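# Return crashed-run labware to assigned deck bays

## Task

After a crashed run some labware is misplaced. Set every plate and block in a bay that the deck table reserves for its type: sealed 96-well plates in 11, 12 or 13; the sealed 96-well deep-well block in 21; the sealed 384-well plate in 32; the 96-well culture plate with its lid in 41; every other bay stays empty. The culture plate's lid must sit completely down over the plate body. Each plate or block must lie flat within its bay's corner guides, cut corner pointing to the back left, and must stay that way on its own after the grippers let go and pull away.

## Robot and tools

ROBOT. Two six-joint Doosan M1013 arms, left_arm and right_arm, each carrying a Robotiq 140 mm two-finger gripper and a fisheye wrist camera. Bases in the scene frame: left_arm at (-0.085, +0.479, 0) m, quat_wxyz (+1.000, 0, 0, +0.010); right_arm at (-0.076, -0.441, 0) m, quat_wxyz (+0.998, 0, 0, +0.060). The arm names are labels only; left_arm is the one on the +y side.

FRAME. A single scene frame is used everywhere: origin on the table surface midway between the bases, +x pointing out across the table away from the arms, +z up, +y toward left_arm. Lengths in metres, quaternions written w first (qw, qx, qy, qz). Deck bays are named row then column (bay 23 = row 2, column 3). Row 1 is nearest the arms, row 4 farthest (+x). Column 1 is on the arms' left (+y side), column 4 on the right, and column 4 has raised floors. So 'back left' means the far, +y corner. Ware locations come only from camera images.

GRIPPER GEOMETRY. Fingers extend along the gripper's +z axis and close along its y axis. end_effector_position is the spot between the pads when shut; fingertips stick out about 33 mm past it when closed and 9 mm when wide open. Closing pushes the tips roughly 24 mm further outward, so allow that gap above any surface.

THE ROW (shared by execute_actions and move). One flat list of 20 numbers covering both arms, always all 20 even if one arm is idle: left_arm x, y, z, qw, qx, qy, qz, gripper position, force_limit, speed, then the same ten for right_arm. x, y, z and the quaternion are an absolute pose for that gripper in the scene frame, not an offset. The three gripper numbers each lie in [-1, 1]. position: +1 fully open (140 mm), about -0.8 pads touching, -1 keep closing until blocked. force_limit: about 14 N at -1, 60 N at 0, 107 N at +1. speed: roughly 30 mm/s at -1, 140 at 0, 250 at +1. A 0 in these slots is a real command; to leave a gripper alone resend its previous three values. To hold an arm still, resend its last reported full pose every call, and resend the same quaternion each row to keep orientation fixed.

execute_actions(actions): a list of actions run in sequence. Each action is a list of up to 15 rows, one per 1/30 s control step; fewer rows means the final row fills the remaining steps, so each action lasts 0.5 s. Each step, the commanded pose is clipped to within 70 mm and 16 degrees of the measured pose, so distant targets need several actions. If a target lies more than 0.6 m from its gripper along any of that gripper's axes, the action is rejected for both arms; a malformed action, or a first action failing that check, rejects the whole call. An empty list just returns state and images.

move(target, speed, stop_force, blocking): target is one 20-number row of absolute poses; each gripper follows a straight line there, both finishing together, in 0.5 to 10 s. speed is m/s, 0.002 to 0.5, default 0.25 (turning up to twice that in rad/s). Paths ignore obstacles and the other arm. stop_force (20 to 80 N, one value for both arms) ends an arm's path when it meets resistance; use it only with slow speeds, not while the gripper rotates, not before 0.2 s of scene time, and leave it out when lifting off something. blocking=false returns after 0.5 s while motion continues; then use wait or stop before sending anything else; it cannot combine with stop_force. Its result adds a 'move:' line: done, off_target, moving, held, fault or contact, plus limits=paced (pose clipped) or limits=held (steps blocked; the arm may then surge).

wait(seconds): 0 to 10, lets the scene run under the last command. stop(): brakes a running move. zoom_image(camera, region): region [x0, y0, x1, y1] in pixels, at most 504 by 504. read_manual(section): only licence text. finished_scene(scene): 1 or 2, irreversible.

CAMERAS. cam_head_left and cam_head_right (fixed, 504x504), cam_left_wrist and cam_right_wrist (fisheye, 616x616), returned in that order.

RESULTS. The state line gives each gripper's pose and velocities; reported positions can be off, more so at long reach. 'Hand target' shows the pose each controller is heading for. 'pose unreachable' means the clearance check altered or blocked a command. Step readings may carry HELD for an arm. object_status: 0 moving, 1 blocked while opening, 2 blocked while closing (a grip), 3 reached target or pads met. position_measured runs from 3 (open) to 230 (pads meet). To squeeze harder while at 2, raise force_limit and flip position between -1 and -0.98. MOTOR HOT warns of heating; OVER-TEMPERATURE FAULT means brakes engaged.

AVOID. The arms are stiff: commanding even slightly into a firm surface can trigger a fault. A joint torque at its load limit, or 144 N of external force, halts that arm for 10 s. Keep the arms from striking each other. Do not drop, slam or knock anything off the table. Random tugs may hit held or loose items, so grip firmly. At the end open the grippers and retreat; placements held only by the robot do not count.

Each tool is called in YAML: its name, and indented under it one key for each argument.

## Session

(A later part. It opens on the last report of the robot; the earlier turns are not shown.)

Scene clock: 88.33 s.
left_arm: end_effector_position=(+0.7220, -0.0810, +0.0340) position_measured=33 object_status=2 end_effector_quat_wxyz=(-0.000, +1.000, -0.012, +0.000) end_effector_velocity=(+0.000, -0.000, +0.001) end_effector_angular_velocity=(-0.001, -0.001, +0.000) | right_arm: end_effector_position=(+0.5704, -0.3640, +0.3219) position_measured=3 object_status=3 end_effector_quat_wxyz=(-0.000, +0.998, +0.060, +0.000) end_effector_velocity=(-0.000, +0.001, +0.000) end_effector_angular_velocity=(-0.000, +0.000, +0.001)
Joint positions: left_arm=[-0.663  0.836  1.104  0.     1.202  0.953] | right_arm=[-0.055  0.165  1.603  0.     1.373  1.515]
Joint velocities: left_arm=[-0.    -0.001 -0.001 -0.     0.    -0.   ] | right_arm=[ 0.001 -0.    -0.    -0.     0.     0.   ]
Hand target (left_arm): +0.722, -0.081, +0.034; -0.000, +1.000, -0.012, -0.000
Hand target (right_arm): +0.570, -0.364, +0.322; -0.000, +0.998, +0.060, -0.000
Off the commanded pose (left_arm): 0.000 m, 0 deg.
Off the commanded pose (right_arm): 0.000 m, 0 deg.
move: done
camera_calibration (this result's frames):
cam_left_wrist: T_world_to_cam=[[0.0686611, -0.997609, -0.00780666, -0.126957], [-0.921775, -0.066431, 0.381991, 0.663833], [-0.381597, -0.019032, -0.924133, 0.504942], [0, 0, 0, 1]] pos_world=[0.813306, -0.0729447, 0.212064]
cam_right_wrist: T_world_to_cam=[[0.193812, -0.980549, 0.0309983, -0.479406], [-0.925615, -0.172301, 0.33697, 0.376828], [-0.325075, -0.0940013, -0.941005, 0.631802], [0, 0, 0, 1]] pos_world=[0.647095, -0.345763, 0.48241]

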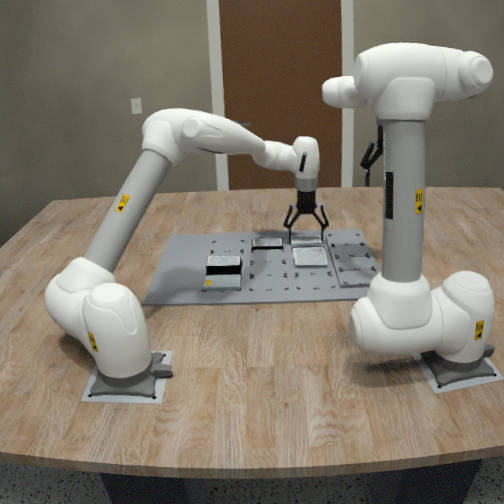

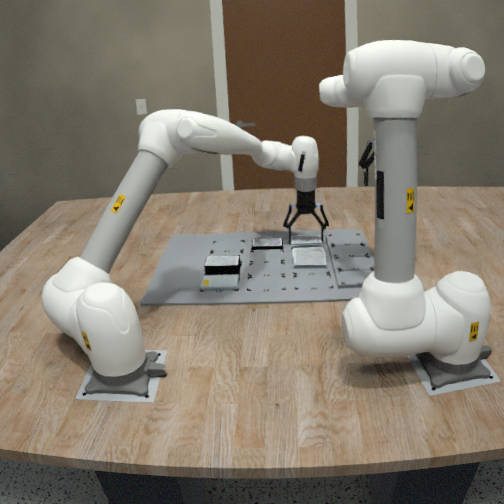

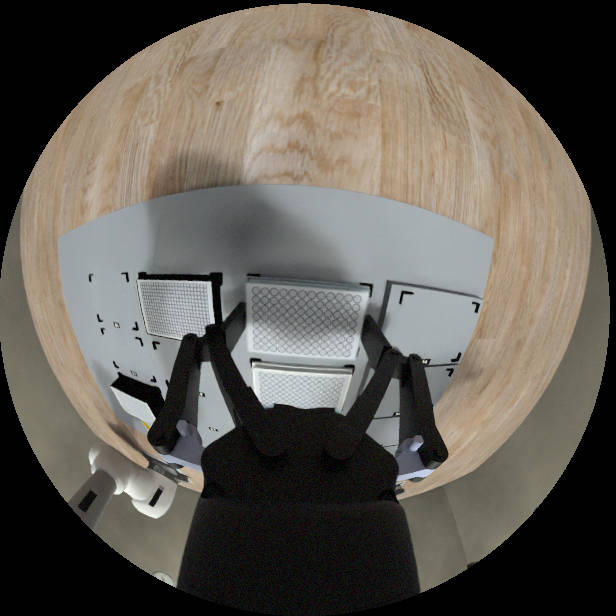

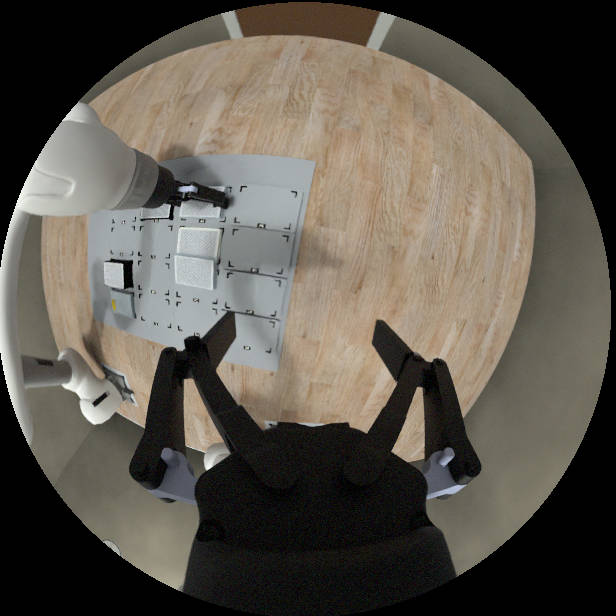

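move:
  target: [0.7205,-0.0835,0.030,0,1,-0.010,0,-1,-0.3,-0.8,0.5704,-0.364,0.3219,0,0.998,0.06,0,1,0,0]
  speed: 0.01

zoom_image:
  camera: "cam_left_wrist"
  region: [220,250,400,380]

Scene clock: 89.37 s.
left_arm: end_effector_position=(+0.7205, -0.0835, +0.0300) position_measured=33 object_status=2 end_effector_quat_wxyz=(-0.000, +1.000, -0.010, -0.000) end_effector_velocity=(+0.000, +0.000, -0.001) end_effector_angular_velocity=(+0.001, +0.000, +0.001) | right_arm: end_effector_position=(+0.5704, -0.3640, +0.3219) position_measured=3 object_status=3 end_effector_quat_wxyz=(-0.000, +0.998, +0.060, -0.000) end_effector_velocity=(+0.000, +0.000, -0.000) end_effector_angular_velocity=(+0.000, -0.000, +0.000)
Joint positions: left_arm=[-0.666  0.839  1.106  0.     1.197  0.946] | right_arm=[-0.055  0.165  1.603  0.     1.373  1.515]
Joint velocities: left_arm=[ 0.     0.001  0.     0.001 -0.    -0.001] | right_arm=[-0.     0.     0.     0.    -0.001 -0.001]
Hand target (left_arm): +0.720, -0.083, +0.030; -0.000, +1.000, -0.010, -0.000
Hand target (right_arm): +0.570, -0.364, +0.322; -0.000, +0.998, +0.060, -0.000
Off the commanded pose (left_arm): 0.000 m, 0 deg.
Off the commanded pose (right_arm): 0.000 m, 0 deg.
move: done
camera_calibration (this result's frames):
cam_left_wrist: T_world_to_cam=[[0.0726431, -0.997327, -0.00783751, -0.132226], [-0.921488, -0.0701213, 0.382024, 0.663292], [-0.381553, -0.0205293, -0.924119, 0.500435], [0, 0, 0, 1]] pos_world=[0.811763, -0.0750882, 0.208032]
cam_right_wrist: T_world_to_cam=[[0.193812, -0.980549, 0.0309981, -0.479406], [-0.925615, -0.172301, 0.33697, 0.376828], [-0.325075, -0.0940012, -0.941005, 0.631802], [0, 0, 0, 1]] pos_world=[0.647095, -0.345763, 0.48241]

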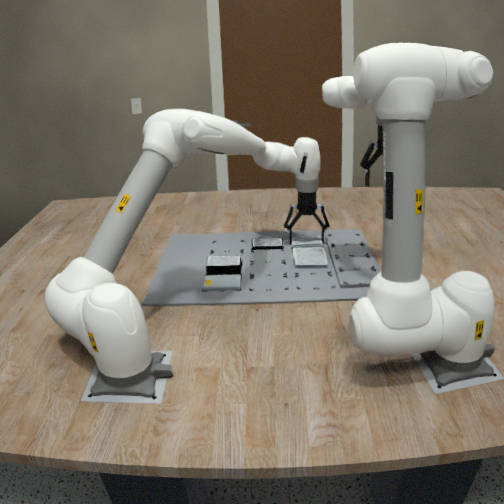

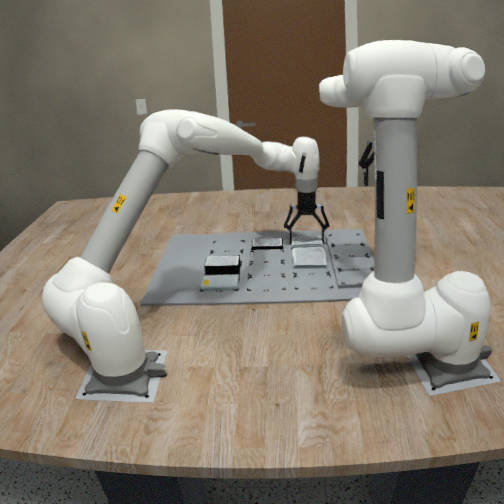

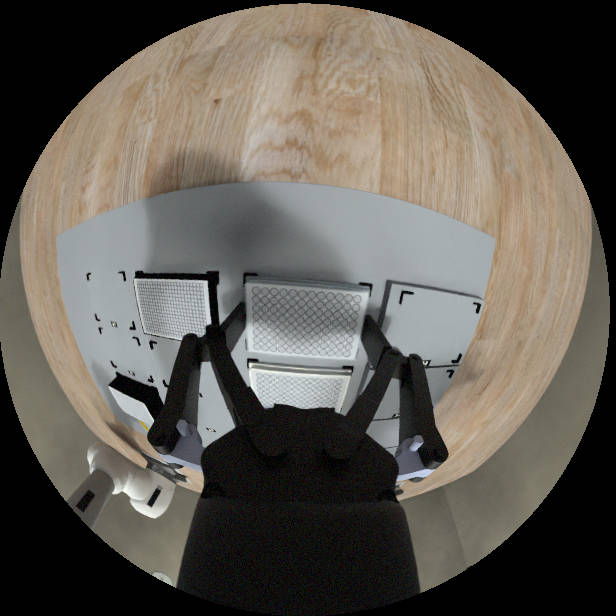

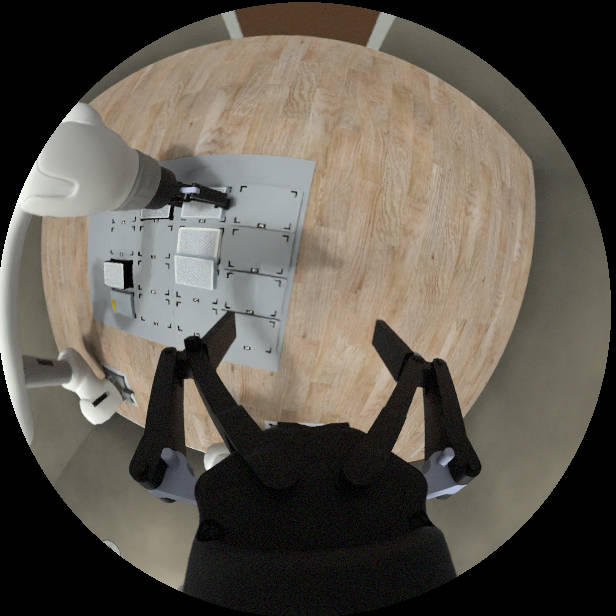

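Region (220, 250, 400, 380) of cam_left_wrist's 616x616 image, scaled by 2.800, with more detail than that image has.

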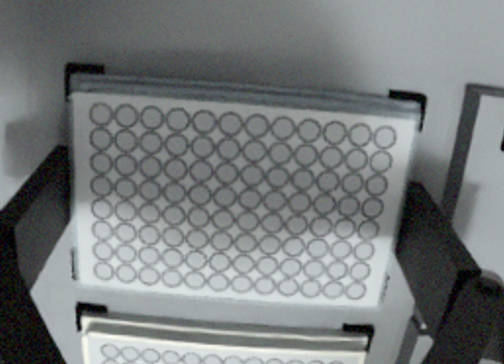

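move:
  target: [0.7205,-0.0838,0.020,0,1,-0.010,0,-1,-0.3,-0.8,0.5704,-0.364,0.3219,0,0.998,0.06,0,1,0,0]
  speed: 0.003
  stop_force: 20

zoom_image:
  camera: "cam_left_wrist"
  region: [220,250,400,380]

Scene clock: 91.07 s.
left_arm: end_effector_position=(+0.7205, -0.0836, +0.0270) position_measured=33 object_status=2 end_effector_quat_wxyz=(-0.000, +1.000, -0.010, +0.000) end_effector_velocity=(+0.001, -0.000, +0.002) end_effector_angular_velocity=(-0.001, -0.001, -0.001) | right_arm: end_effector_position=(+0.5704, -0.3640, +0.3219) position_measured=3 object_status=3 end_effector_quat_wxyz=(-0.000, +0.998, +0.060, +0.000) end_effector_velocity=(-0.000, -0.000, -0.000) end_effector_angular_velocity=(-0.000, +0.001, -0.000)
Joint positions: left_arm=[-0.666  0.841  1.108  0.     1.193  0.946] | right_arm=[-0.055  0.165  1.603  0.     1.373  1.515]
Joint velocities: left_arm=[ 0.    -0.001 -0.002 -0.     0.001  0.002] | right_arm=[-0.     0.     0.    -0.     0.001  0.   ]
Hand target (left_arm): +0.721, -0.084, +0.027; +0.000, +1.000, -0.010, +0.000
Hand target (right_arm): +0.570, -0.364, +0.322; -0.000, +0.998, +0.060, -0.000
Off the commanded pose (left_arm): 0.007 m, 0 deg.
Off the commanded pose (right_arm): 0.000 m, 0 deg.
move: contact (left_arm)
camera_calibration (this result's frames):
cam_left_wrist: T_world_to_cam=[[0.0726513, -0.997327, -0.00780952, -0.132337], [-0.921501, -0.0701189, 0.381995, 0.664432], [-0.381521, -0.0205559, -0.924132, 0.497635], [0, 0, 0, 1]] pos_world=[0.811747, -0.0751646, 0.205037]
cam_right_wrist: T_world_to_cam=[[0.193812, -0.980549, 0.0309982, -0.479406], [-0.925615, -0.172301, 0.33697, 0.376828], [-0.325075, -0.0940012, -0.941005, 0.631802], [0, 0, 0, 1]] pos_world=[0.647095, -0.345763, 0.48241]

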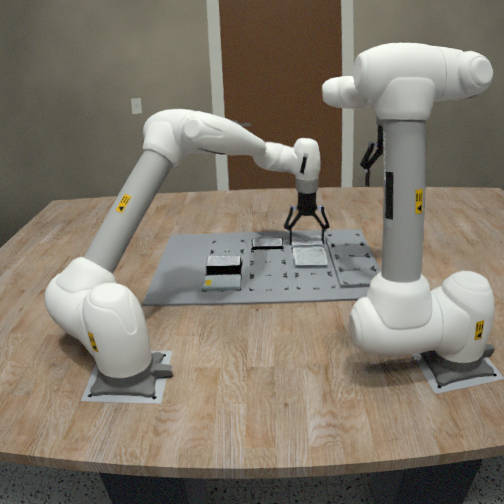

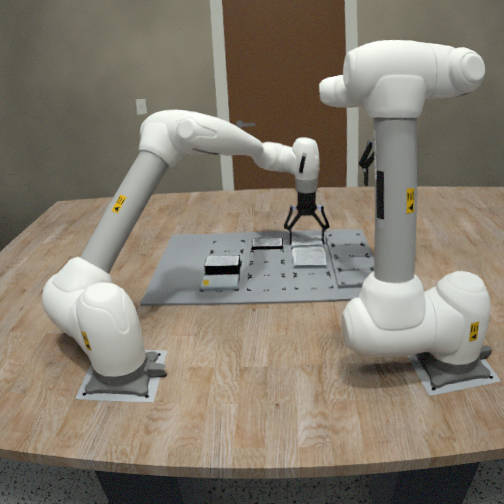

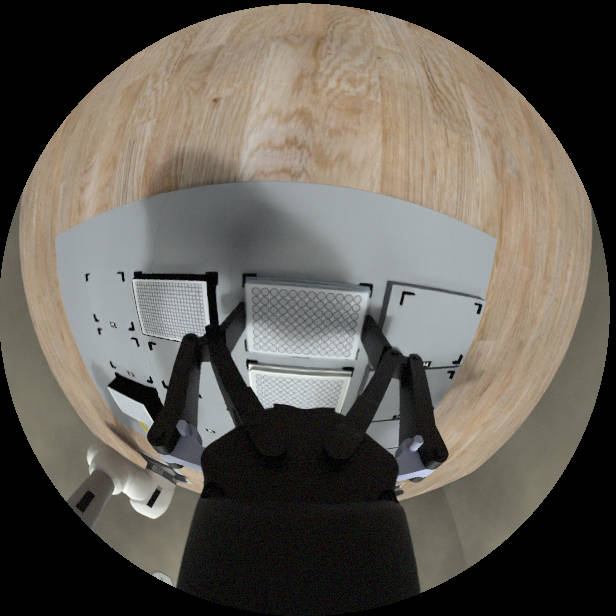

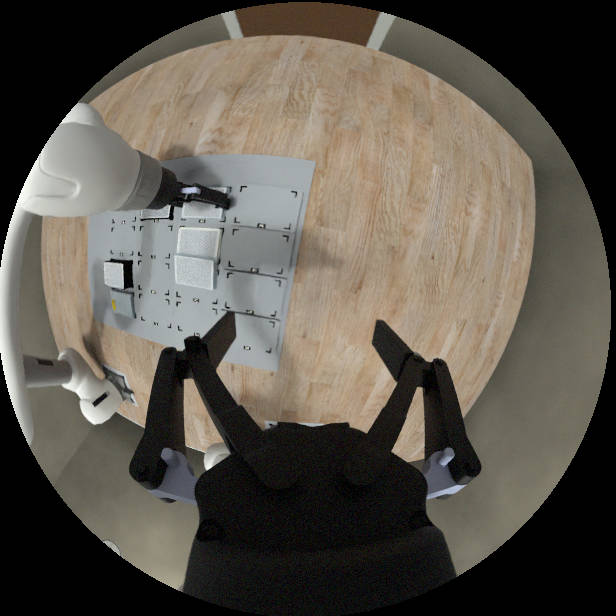

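Region (220, 250, 400, 380) of cam_left_wrist's 616x616 image, scaled by 2.800, with more detail than that image has.

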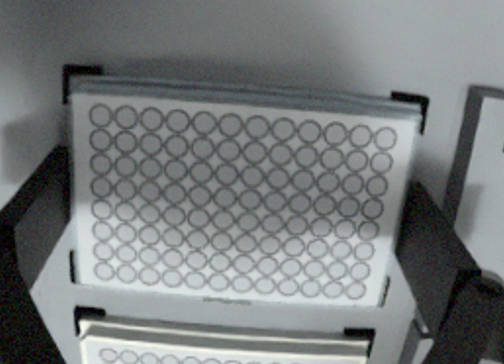

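move:
  target: [0.7205,-0.0836,0.031,0,1,-0.010,0,-1,-0.3,-0.8,0.5704,-0.364,0.3219,0,0.998,0.06,0,1,0,0]
  speed: 0.01

move:
  target: [0.7222,-0.0836,0.031,0,1,-0.010,0,-1,-0.3,-0.8,0.5704,-0.364,0.3219,0,0.998,0.06,0,1,0,0]
  speed: 0.005

move:
  target: [0.7222,-0.0836,0.0225,0,1,-0.010,0,-1,-0.3,-0.8,0.5704,-0.364,0.3219,0,0.998,0.06,0,1,0,0]
  speed: 0.003
  stop_force: 20

Scene clock: 92.50 s.
left_arm: end_effector_position=(+0.7205, -0.0836, +0.0310) position_measured=33 object_status=2 end_effector_quat_wxyz=(-0.000, +1.000, -0.010, +0.000) end_effector_velocity=(+0.000, -0.000, +0.001) end_effector_angular_velocity=(-0.002, +0.000, +0.002) | right_arm: end_effector_position=(+0.5704, -0.3640, +0.3219) position_measured=3 object_status=3 end_effector_quat_wxyz=(-0.000, +0.998, +0.060, +0.000) end_effector_velocity=(+0.000, -0.000, -0.000) end_effector_angular_velocity=(-0.000, -0.000, -0.001)
Joint positions: left_arm=[-0.666  0.838  1.105  0.     1.198  0.946] | right_arm=[-0.055  0.165  1.603  0.     1.373  1.515]
Joint velocities: left_arm=[ 0.    -0.001 -0.    -0.002  0.    -0.001] | right_arm=[-0.  0.  0. -0. -0.  0.]
Hand target (left_arm): +0.721, -0.084, +0.031; +0.000, +1.000, -0.010, -0.000
Hand target (right_arm): +0.570, -0.364, +0.322; -0.000, +0.998, +0.060, -0.000
Off the commanded pose (left_arm): 0.000 m, 0 deg.
Off the commanded pose (right_arm): 0.000 m, 0 deg.
move: done
camera_calibration (this result's frames):
cam_left_wrist: T_world_to_cam=[[0.0726511, -0.997327, -0.00782135, -0.132333], [-0.921495, -0.0701229, 0.382007, 0.662924], [-0.381534, -0.0205459, -0.924126, 0.501363], [0, 0, 0, 1]] pos_world=[0.811783, -0.0751916, 0.209046]
cam_right_wrist: T_world_to_cam=[[0.193812, -0.980549, 0.0309981, -0.479406], [-0.925615, -0.172301, 0.33697, 0.376828], [-0.325075, -0.0940011, -0.941005, 0.631802], [0, 0, 0, 1]] pos_world=[0.647095, -0.345763, 0.48241]

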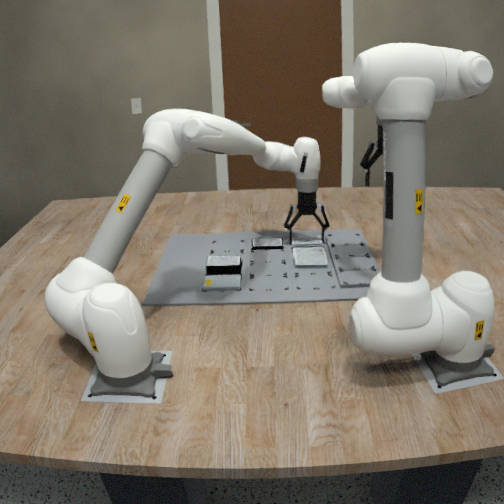

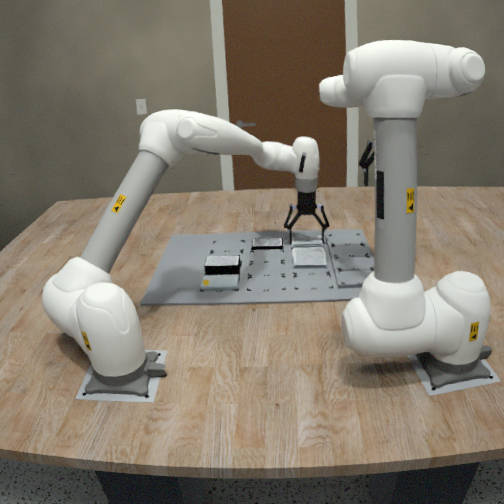

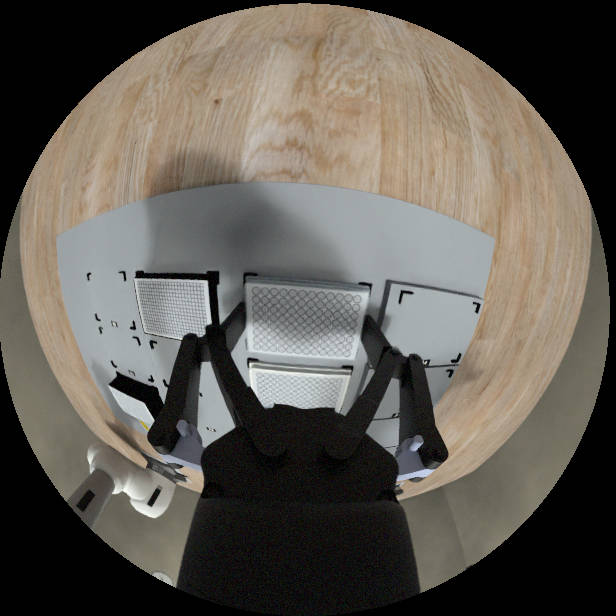

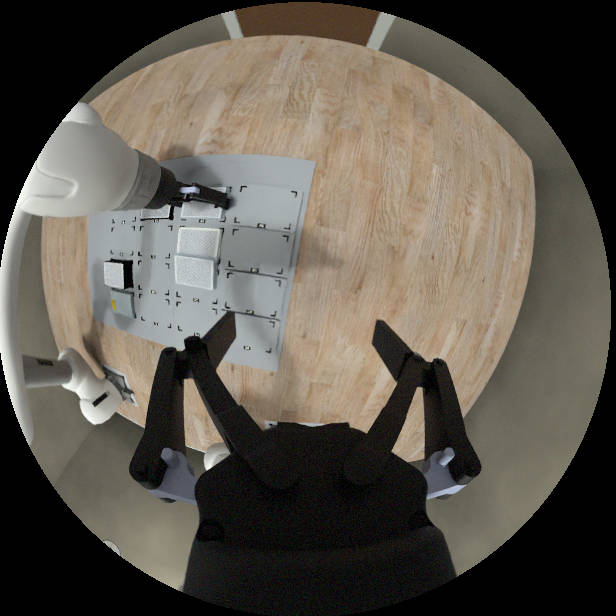

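Scene clock: 93.20 s.
left_arm: end_effector_position=(+0.7222, -0.0836, +0.0310) position_measured=33 object_status=2 end_effector_quat_wxyz=(-0.000, +1.000, -0.010, -0.000) end_effector_velocity=(+0.000, +0.000, -0.001) end_effector_angular_velocity=(+0.001, +0.000, +0.001) | right_arm: end_effector_position=(+0.5704, -0.3640, +0.3219) position_measured=3 object_status=3 end_effector_quat_wxyz=(-0.000, +0.998, +0.060, +0.000) end_effector_velocity=(-0.000, -0.001, -0.000) end_effector_angular_velocity=(-0.000, +0.001, -0.001)
Joint positions: left_arm=[-0.665  0.841  1.101 -0.     1.2    0.947] | right_arm=[-0.055  0.165  1.603  0.     1.373  1.515]
Joint velocities: left_arm=[ 0.     0.001  0.     0.001 -0.    -0.001] | right_arm=[-0.001  0.    -0.    -0.     0.001  0.001]
Hand target (left_arm): +0.722, -0.084, +0.031; +0.000, +1.000, -0.010, +0.000
Hand target (right_arm): +0.570, -0.364, +0.322; -0.000, +0.998, +0.060, -0.000
Off the commanded pose (left_arm): 0.000 m, 0 deg.
Off the commanded pose (right_arm): 0.000 m, 0 deg.
move: done
camera_calibration (this result's frames):
cam_left_wrist: T_world_to_cam=[[0.0726353, -0.997328, -0.00779763, -0.132468], [-0.921482, -0.0700985, 0.382042, 0.664426], [-0.381568, -0.0205644, -0.924112, 0.502051], [0, 0, 0, 1]] pos_world=[0.813446, -0.075214, 0.209079]
cam_right_wrist: T_world_to_cam=[[0.193812, -0.980549, 0.0309982, -0.479406], [-0.925615, -0.172301, 0.33697, 0.376828], [-0.325075, -0.0940013, -0.941005, 0.631802], [0, 0, 0, 1]] pos_world=[0.647095, -0.345763, 0.48241]

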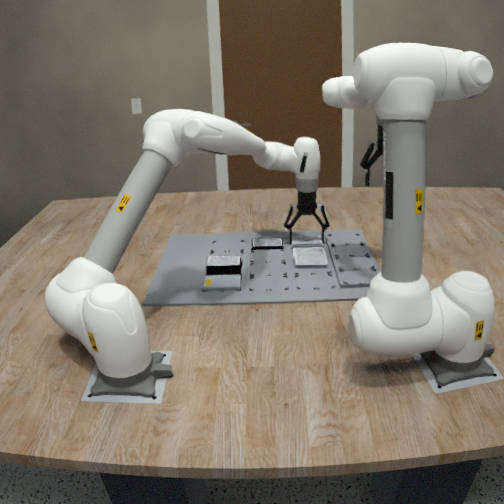

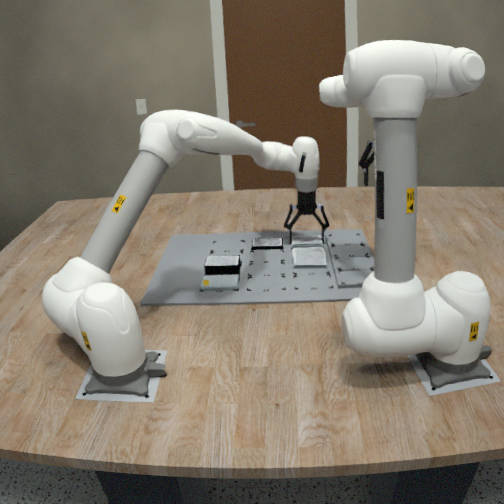

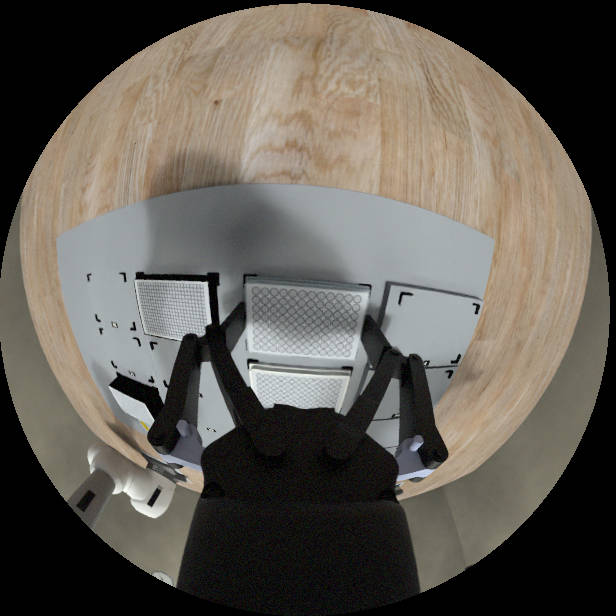

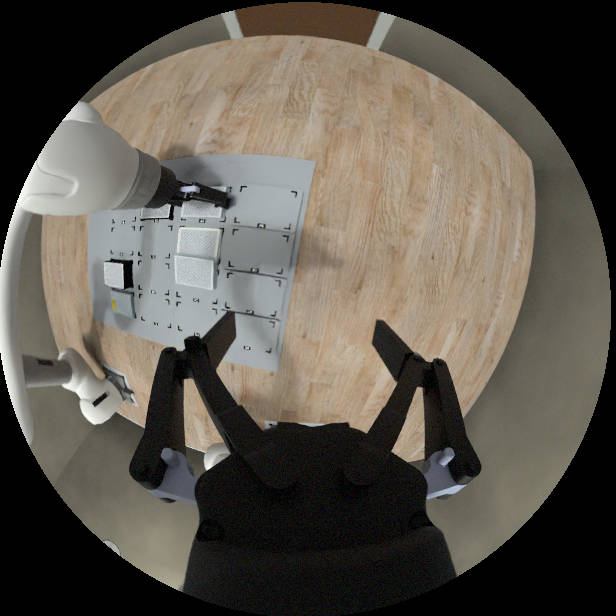

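Scene clock: 94.57 s.
left_arm: end_effector_position=(+0.7221, -0.0836, +0.0278) position_measured=33 object_status=2 end_effector_quat_wxyz=(-0.000, +1.000, -0.010, -0.000) end_effector_velocity=(+0.000, +0.000, +0.000) end_effector_angular_velocity=(+0.002, +0.001, -0.001) | right_arm: end_effector_position=(+0.5704, -0.3640, +0.3219) position_measured=3 object_status=3 end_effector_quat_wxyz=(-0.000, +0.998, +0.060, +0.000) end_effector_velocity=(-0.000, +0.000, +0.000) end_effector_angular_velocity=(-0.000, -0.000, +0.001)
Joint positions: left_arm=[-0.665  0.843  1.103 -0.     1.196  0.947] | right_arm=[-0.055  0.165  1.603  0.     1.373  1.515]
Joint velocities: left_arm=[-0.     0.001 -0.002  0.001  0.002  0.001] | right_arm=[ 0.001 -0.    -0.    -0.    -0.    -0.001]
Hand target (left_arm): +0.722, -0.084, +0.028; +0.000, +1.000, -0.010, +0.000
Hand target (right_arm): +0.570, -0.364, +0.322; -0.000, +0.998, +0.060, -0.000
Off the commanded pose (left_arm): 0.005 m, 0 deg.
Off the commanded pose (right_arm): 0.000 m, 0 deg.
move: contact (left_arm)
camera_calibration (this result's frames):
cam_left_wrist: T_world_to_cam=[[0.072643, -0.997327, -0.00780426, -0.132481], [-0.921469, -0.0701075, 0.382073, 0.665631], [-0.381599, -0.0205636, -0.924099, 0.49907], [0, 0, 0, 1]] pos_world=[0.813427, -0.0751983, 0.205836]
cam_right_wrist: T_world_to_cam=[[0.193812, -0.980549, 0.0309982, -0.479406], [-0.925615, -0.172301, 0.33697, 0.376828], [-0.325075, -0.0940012, -0.941005, 0.631802], [0, 0, 0, 1]] pos_world=[0.647095, -0.345763, 0.48241]

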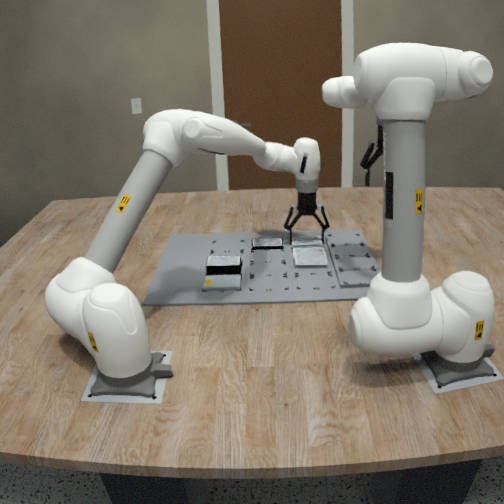

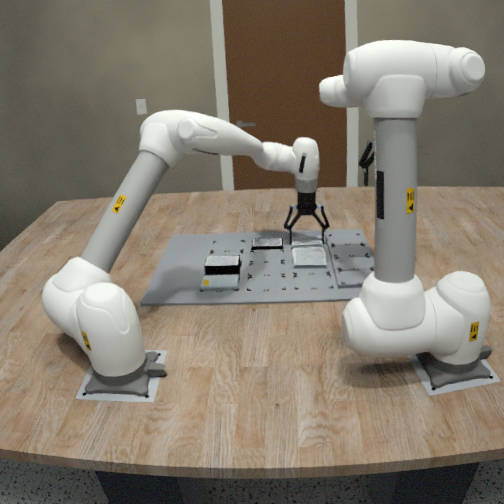

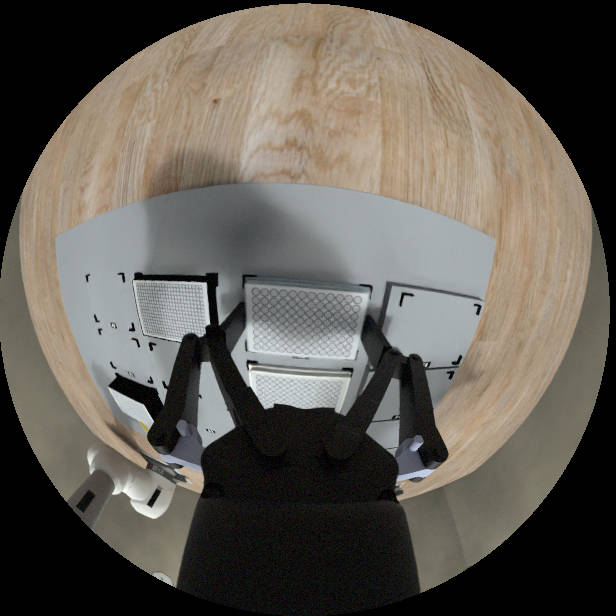

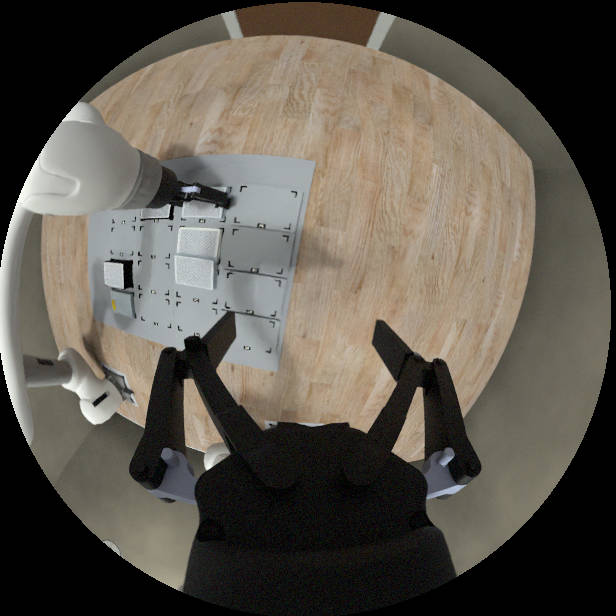

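zoom_image:
  camera: "cam_left_wrist"
  region: [220,250,400,380]

Region (220, 250, 400, 380) of cam_left_wrist's 616x616 image, scaled by 2.800, with more detail than that image has.

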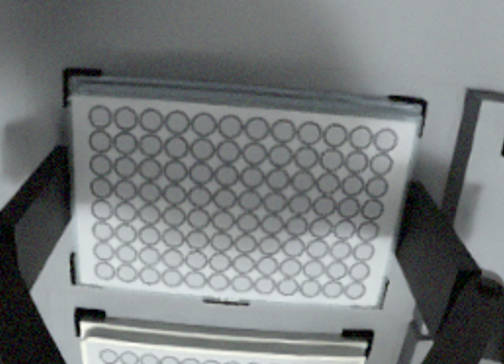

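move:
  target: [0.7215,-0.0836,0.0285,0,1,-0.010,0,-1,-0.3,-0.8,0.5704,-0.364,0.3219,0,0.998,0.06,0,1,0,0]
  speed: 0.003

move:
  target: [0.7215,-0.0836,0.0285,0,1,-0.010,0,1,-0.3,-0.8,0.5704,-0.364,0.3219,0,0.998,0.06,0,1,0,0]
  speed: 0.003

move:
  target: [0.7215,-0.0836,0.10,0,1,-0.010,0,1,-0.3,-0.8,0.5704,-0.364,0.3219,0,0.998,0.06,0,1,0,0]
  speed: 0.08

zoom_image:
  camera: "cam_left_wrist"
  region: [200,270,420,430]

Scene clock: 95.97 s.
left_arm: end_effector_position=(+0.7215, -0.0836, +0.0285) position_measured=33 object_status=2 end_effector_quat_wxyz=(-0.000, +1.000, -0.010, -0.000) end_effector_velocity=(+0.001, -0.000, +0.002) end_effector_angular_velocity=(-0.001, -0.002, +0.001) | right_arm: end_effector_position=(+0.5704, -0.3640, +0.3219) position_measured=3 object_status=3 end_effector_quat_wxyz=(-0.000, +0.998, +0.060, +0.000) end_effector_velocity=(-0.000, +0.000, -0.000) end_effector_angular_velocity=(-0.001, +0.001, -0.000)
Joint positions: left_arm=[-0.665  0.841  1.105 -0.     1.196  0.946] | right_arm=[-0.055  0.165  1.603  0.     1.373  1.515]
Joint velocities: left_arm=[ 0.    -0.002 -0.001  0.     0.    -0.001] | right_arm=[ 0.001  0.    -0.    -0.001  0.001  0.001]
Hand target (left_arm): +0.722, -0.084, +0.029; +0.000, +1.000, -0.010, -0.000
Hand target (right_arm): +0.570, -0.364, +0.322; -0.000, +0.998, +0.060, -0.000
Off the commanded pose (left_arm): 0.000 m, 0 deg.
Off the commanded pose (right_arm): 0.000 m, 0 deg.
move: done
camera_calibration (this result's frames):
cam_left_wrist: T_world_to_cam=[[0.0726495, -0.997327, -0.00780779, -0.132389], [-0.921467, -0.0701147, 0.382077, 0.664797], [-0.381603, -0.0205631, -0.924097, 0.499454], [0, 0, 0, 1]] pos_world=[0.8128, -0.075153, 0.206506]
cam_right_wrist: T_world_to_cam=[[0.193812, -0.980549, 0.0309983, -0.479406], [-0.925615, -0.172301, 0.33697, 0.376828], [-0.325075, -0.0940013, -0.941005, 0.631802], [0, 0, 0, 1]] pos_world=[0.647095, -0.345763, 0.48241]

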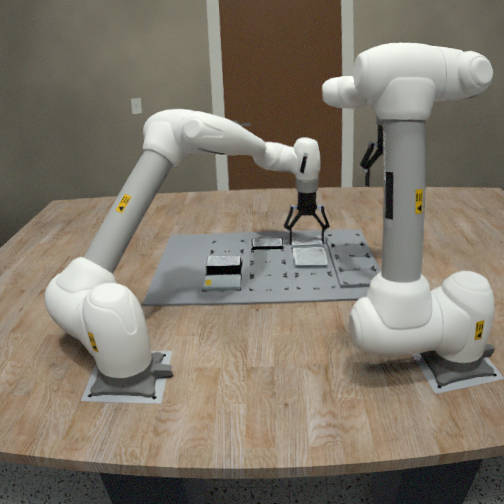

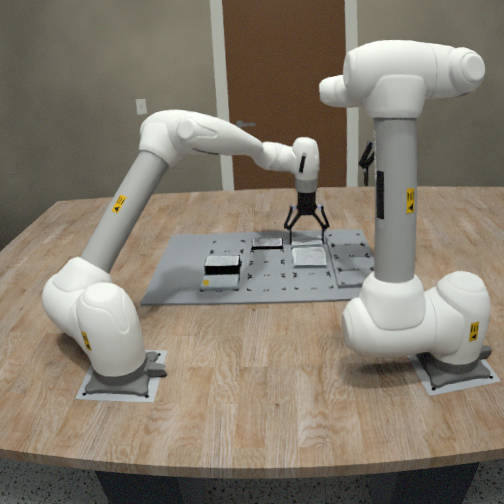

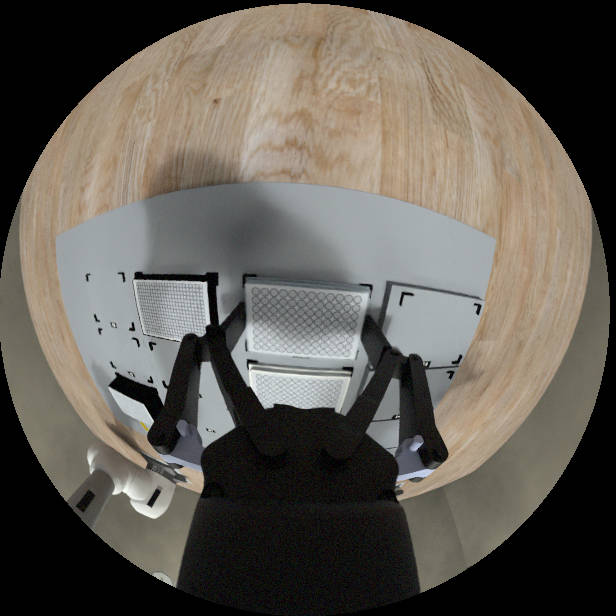

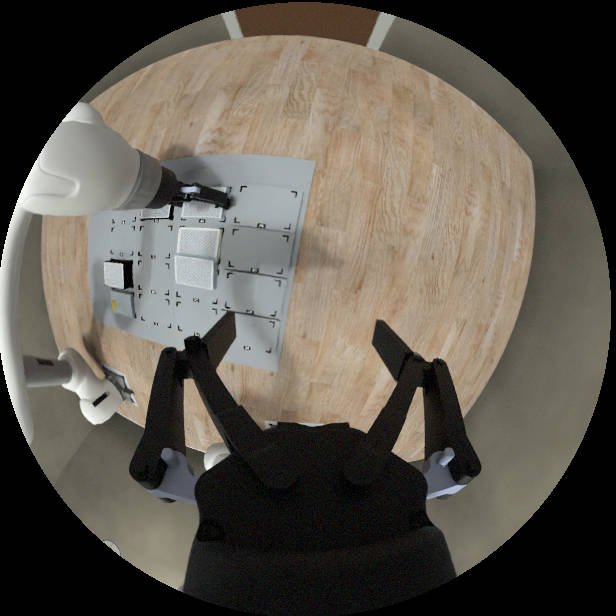

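Scene clock: 96.67 s.
left_arm: end_effector_position=(+0.7215, -0.0836, +0.0284) position_measured=3 object_status=3 end_effector_quat_wxyz=(-0.000, +1.000, -0.010, -0.000) end_effector_velocity=(+0.000, -0.001, +0.002) end_effector_angular_velocity=(-0.002, -0.002, -0.001) | right_arm: end_effector_position=(+0.5704, -0.3640, +0.3219) position_measured=3 object_status=3 end_effector_quat_wxyz=(-0.000, +0.998, +0.060, +0.000) end_effector_velocity=(-0.000, +0.000, +0.000) end_effector_angular_velocity=(+0.000, +0.001, +0.000)
Joint positions: left_arm=[-0.665  0.841  1.105 -0.     1.196  0.946] | right_arm=[-0.055  0.165  1.603  0.     1.373  1.515]
Joint velocities: left_arm=[-0.    -0.001 -0.001 -0.001 -0.     0.001] | right_arm=[-0.    -0.    -0.     0.     0.001 -0.   ]
Hand target (left_arm): +0.721, -0.084, +0.028; +0.000, +1.000, -0.010, +0.000
Hand target (right_arm): +0.570, -0.364, +0.322; -0.000, +0.998, +0.060, -0.000
Off the commanded pose (left_arm): 0.000 m, 0 deg.
Off the commanded pose (right_arm): 0.000 m, 0 deg.
move: done
camera_calibration (this result's frames):
cam_left_wrist: T_world_to_cam=[[0.0727005, -0.997323, -0.00781778, -0.13243], [-0.921458, -0.0701654, 0.382088, 0.664772], [-0.381614, -0.0205742, -0.924093, 0.499433], [0, 0, 0, 1]] pos_world=[0.812778, -0.0751563, 0.206487]
cam_right_wrist: T_world_to_cam=[[0.193812, -0.980549, 0.0309981, -0.479406], [-0.925615, -0.172301, 0.33697, 0.376828], [-0.325075, -0.0940012, -0.941005, 0.631802], [0, 0, 0, 1]] pos_world=[0.647095, -0.345763, 0.48241]

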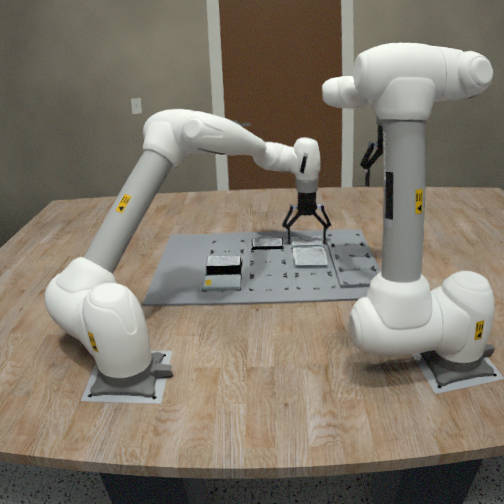

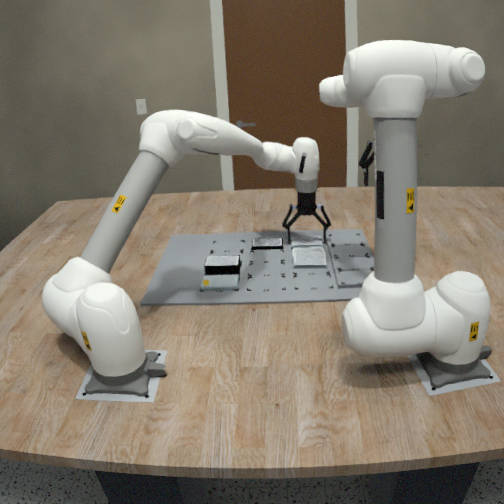

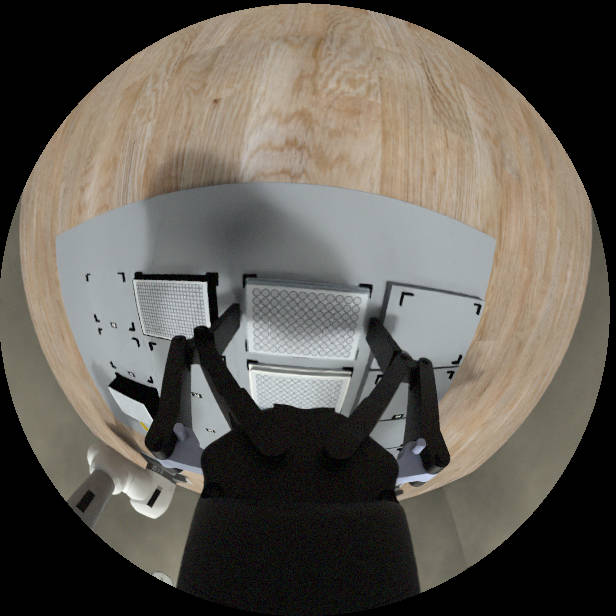

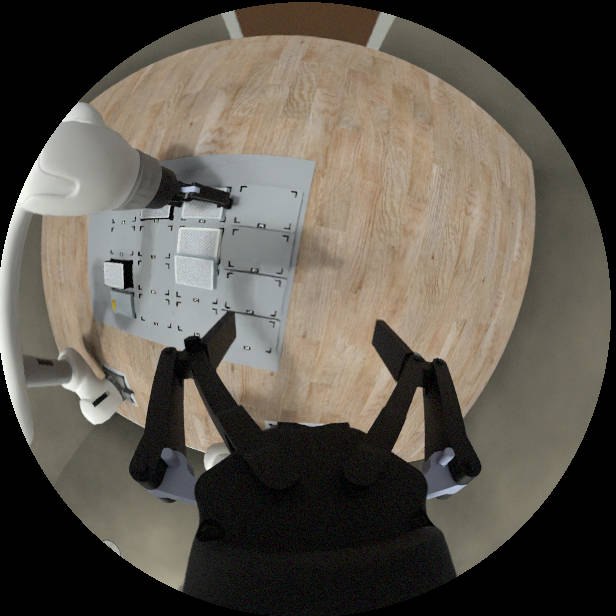

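Scene clock: 97.83 s.
left_arm: end_effector_position=(+0.7215, -0.0837, +0.1002) position_measured=3 object_status=3 end_effector_quat_wxyz=(+0.000, +1.000, -0.010, +0.000) end_effector_velocity=(+0.000, -0.000, +0.000) end_effector_angular_velocity=(-0.001, -0.001, -0.001) | right_arm: end_effector_position=(+0.5704, -0.3640, +0.3219) position_measured=3 object_status=3 end_effector_quat_wxyz=(-0.000, +0.998, +0.060, +0.000) end_effector_velocity=(+0.000, -0.000, +0.000) end_effector_angular_velocity=(-0.000, -0.000, -0.000)
Joint positions: left_arm=[-0.665  0.799  1.047 -0.     1.295  0.946] | right_arm=[-0.055  0.165  1.603  0.     1.373  1.515]
Joint velocities: left_arm=[-0.    -0.    -0.001  0.    -0.     0.001] | right_arm=[-0.    -0.     0.    -0.    -0.     0.001]
Hand target (left_arm): +0.722, -0.084, +0.100; +0.000, +1.000, -0.010, -0.000
Hand target (right_arm): +0.570, -0.364, +0.322; -0.000, +0.998, +0.060, -0.000
Off the commanded pose (left_arm): 0.000 m, 0 deg.
Off the commanded pose (right_arm): 0.000 m, 0 deg.
move: done
camera_calibration (this result's frames):
cam_left_wrist: T_world_to_cam=[[0.0726648, -0.997327, -0.00766338, -0.131945], [-0.921532, -0.0700771, 0.381926, 0.63748], [-0.381442, -0.0206905, -0.924161, 0.565619], [0, 0, 0, 1]] pos_world=[0.812797, -0.0752163, 0.278242]
cam_right_wrist: T_world_to_cam=[[0.193812, -0.980549, 0.0309983, -0.479406], [-0.925615, -0.172301, 0.33697, 0.376828], [-0.325075, -0.0940012, -0.941005, 0.631802], [0, 0, 0, 1]] pos_world=[0.647095, -0.345763, 0.48241]

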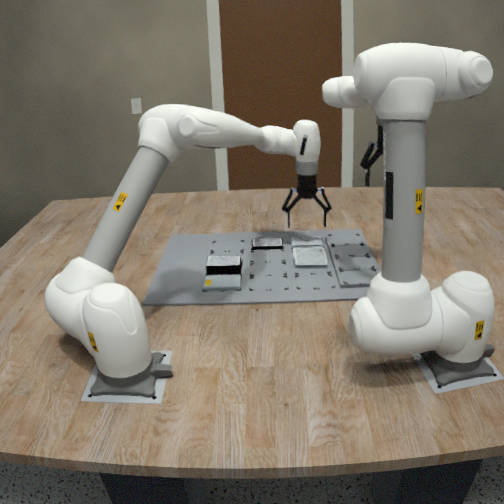

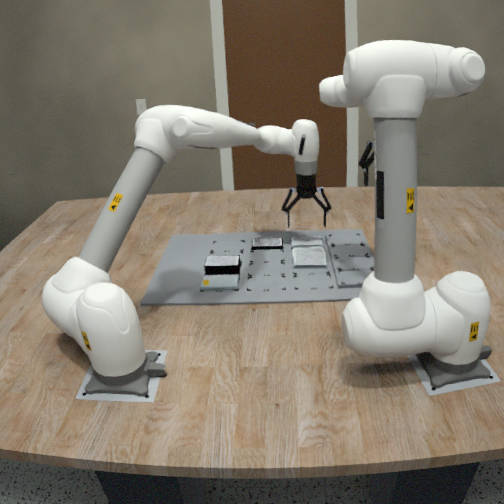

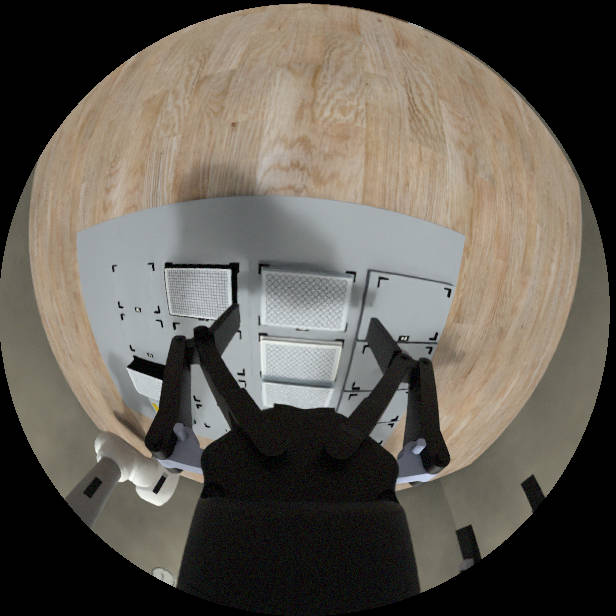

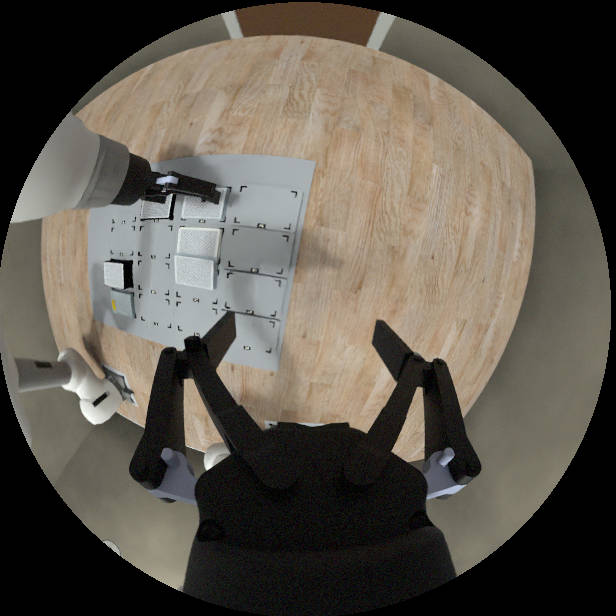

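Region (200, 270, 420, 430) of cam_left_wrist's 616x616 image, scaled by 2.291, with more detail than that image has; it fills the top 367 rows of this view, and the rest is white.

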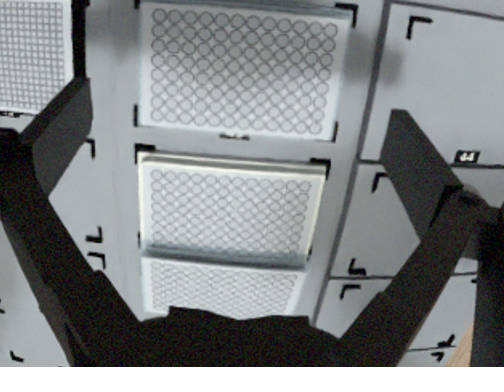

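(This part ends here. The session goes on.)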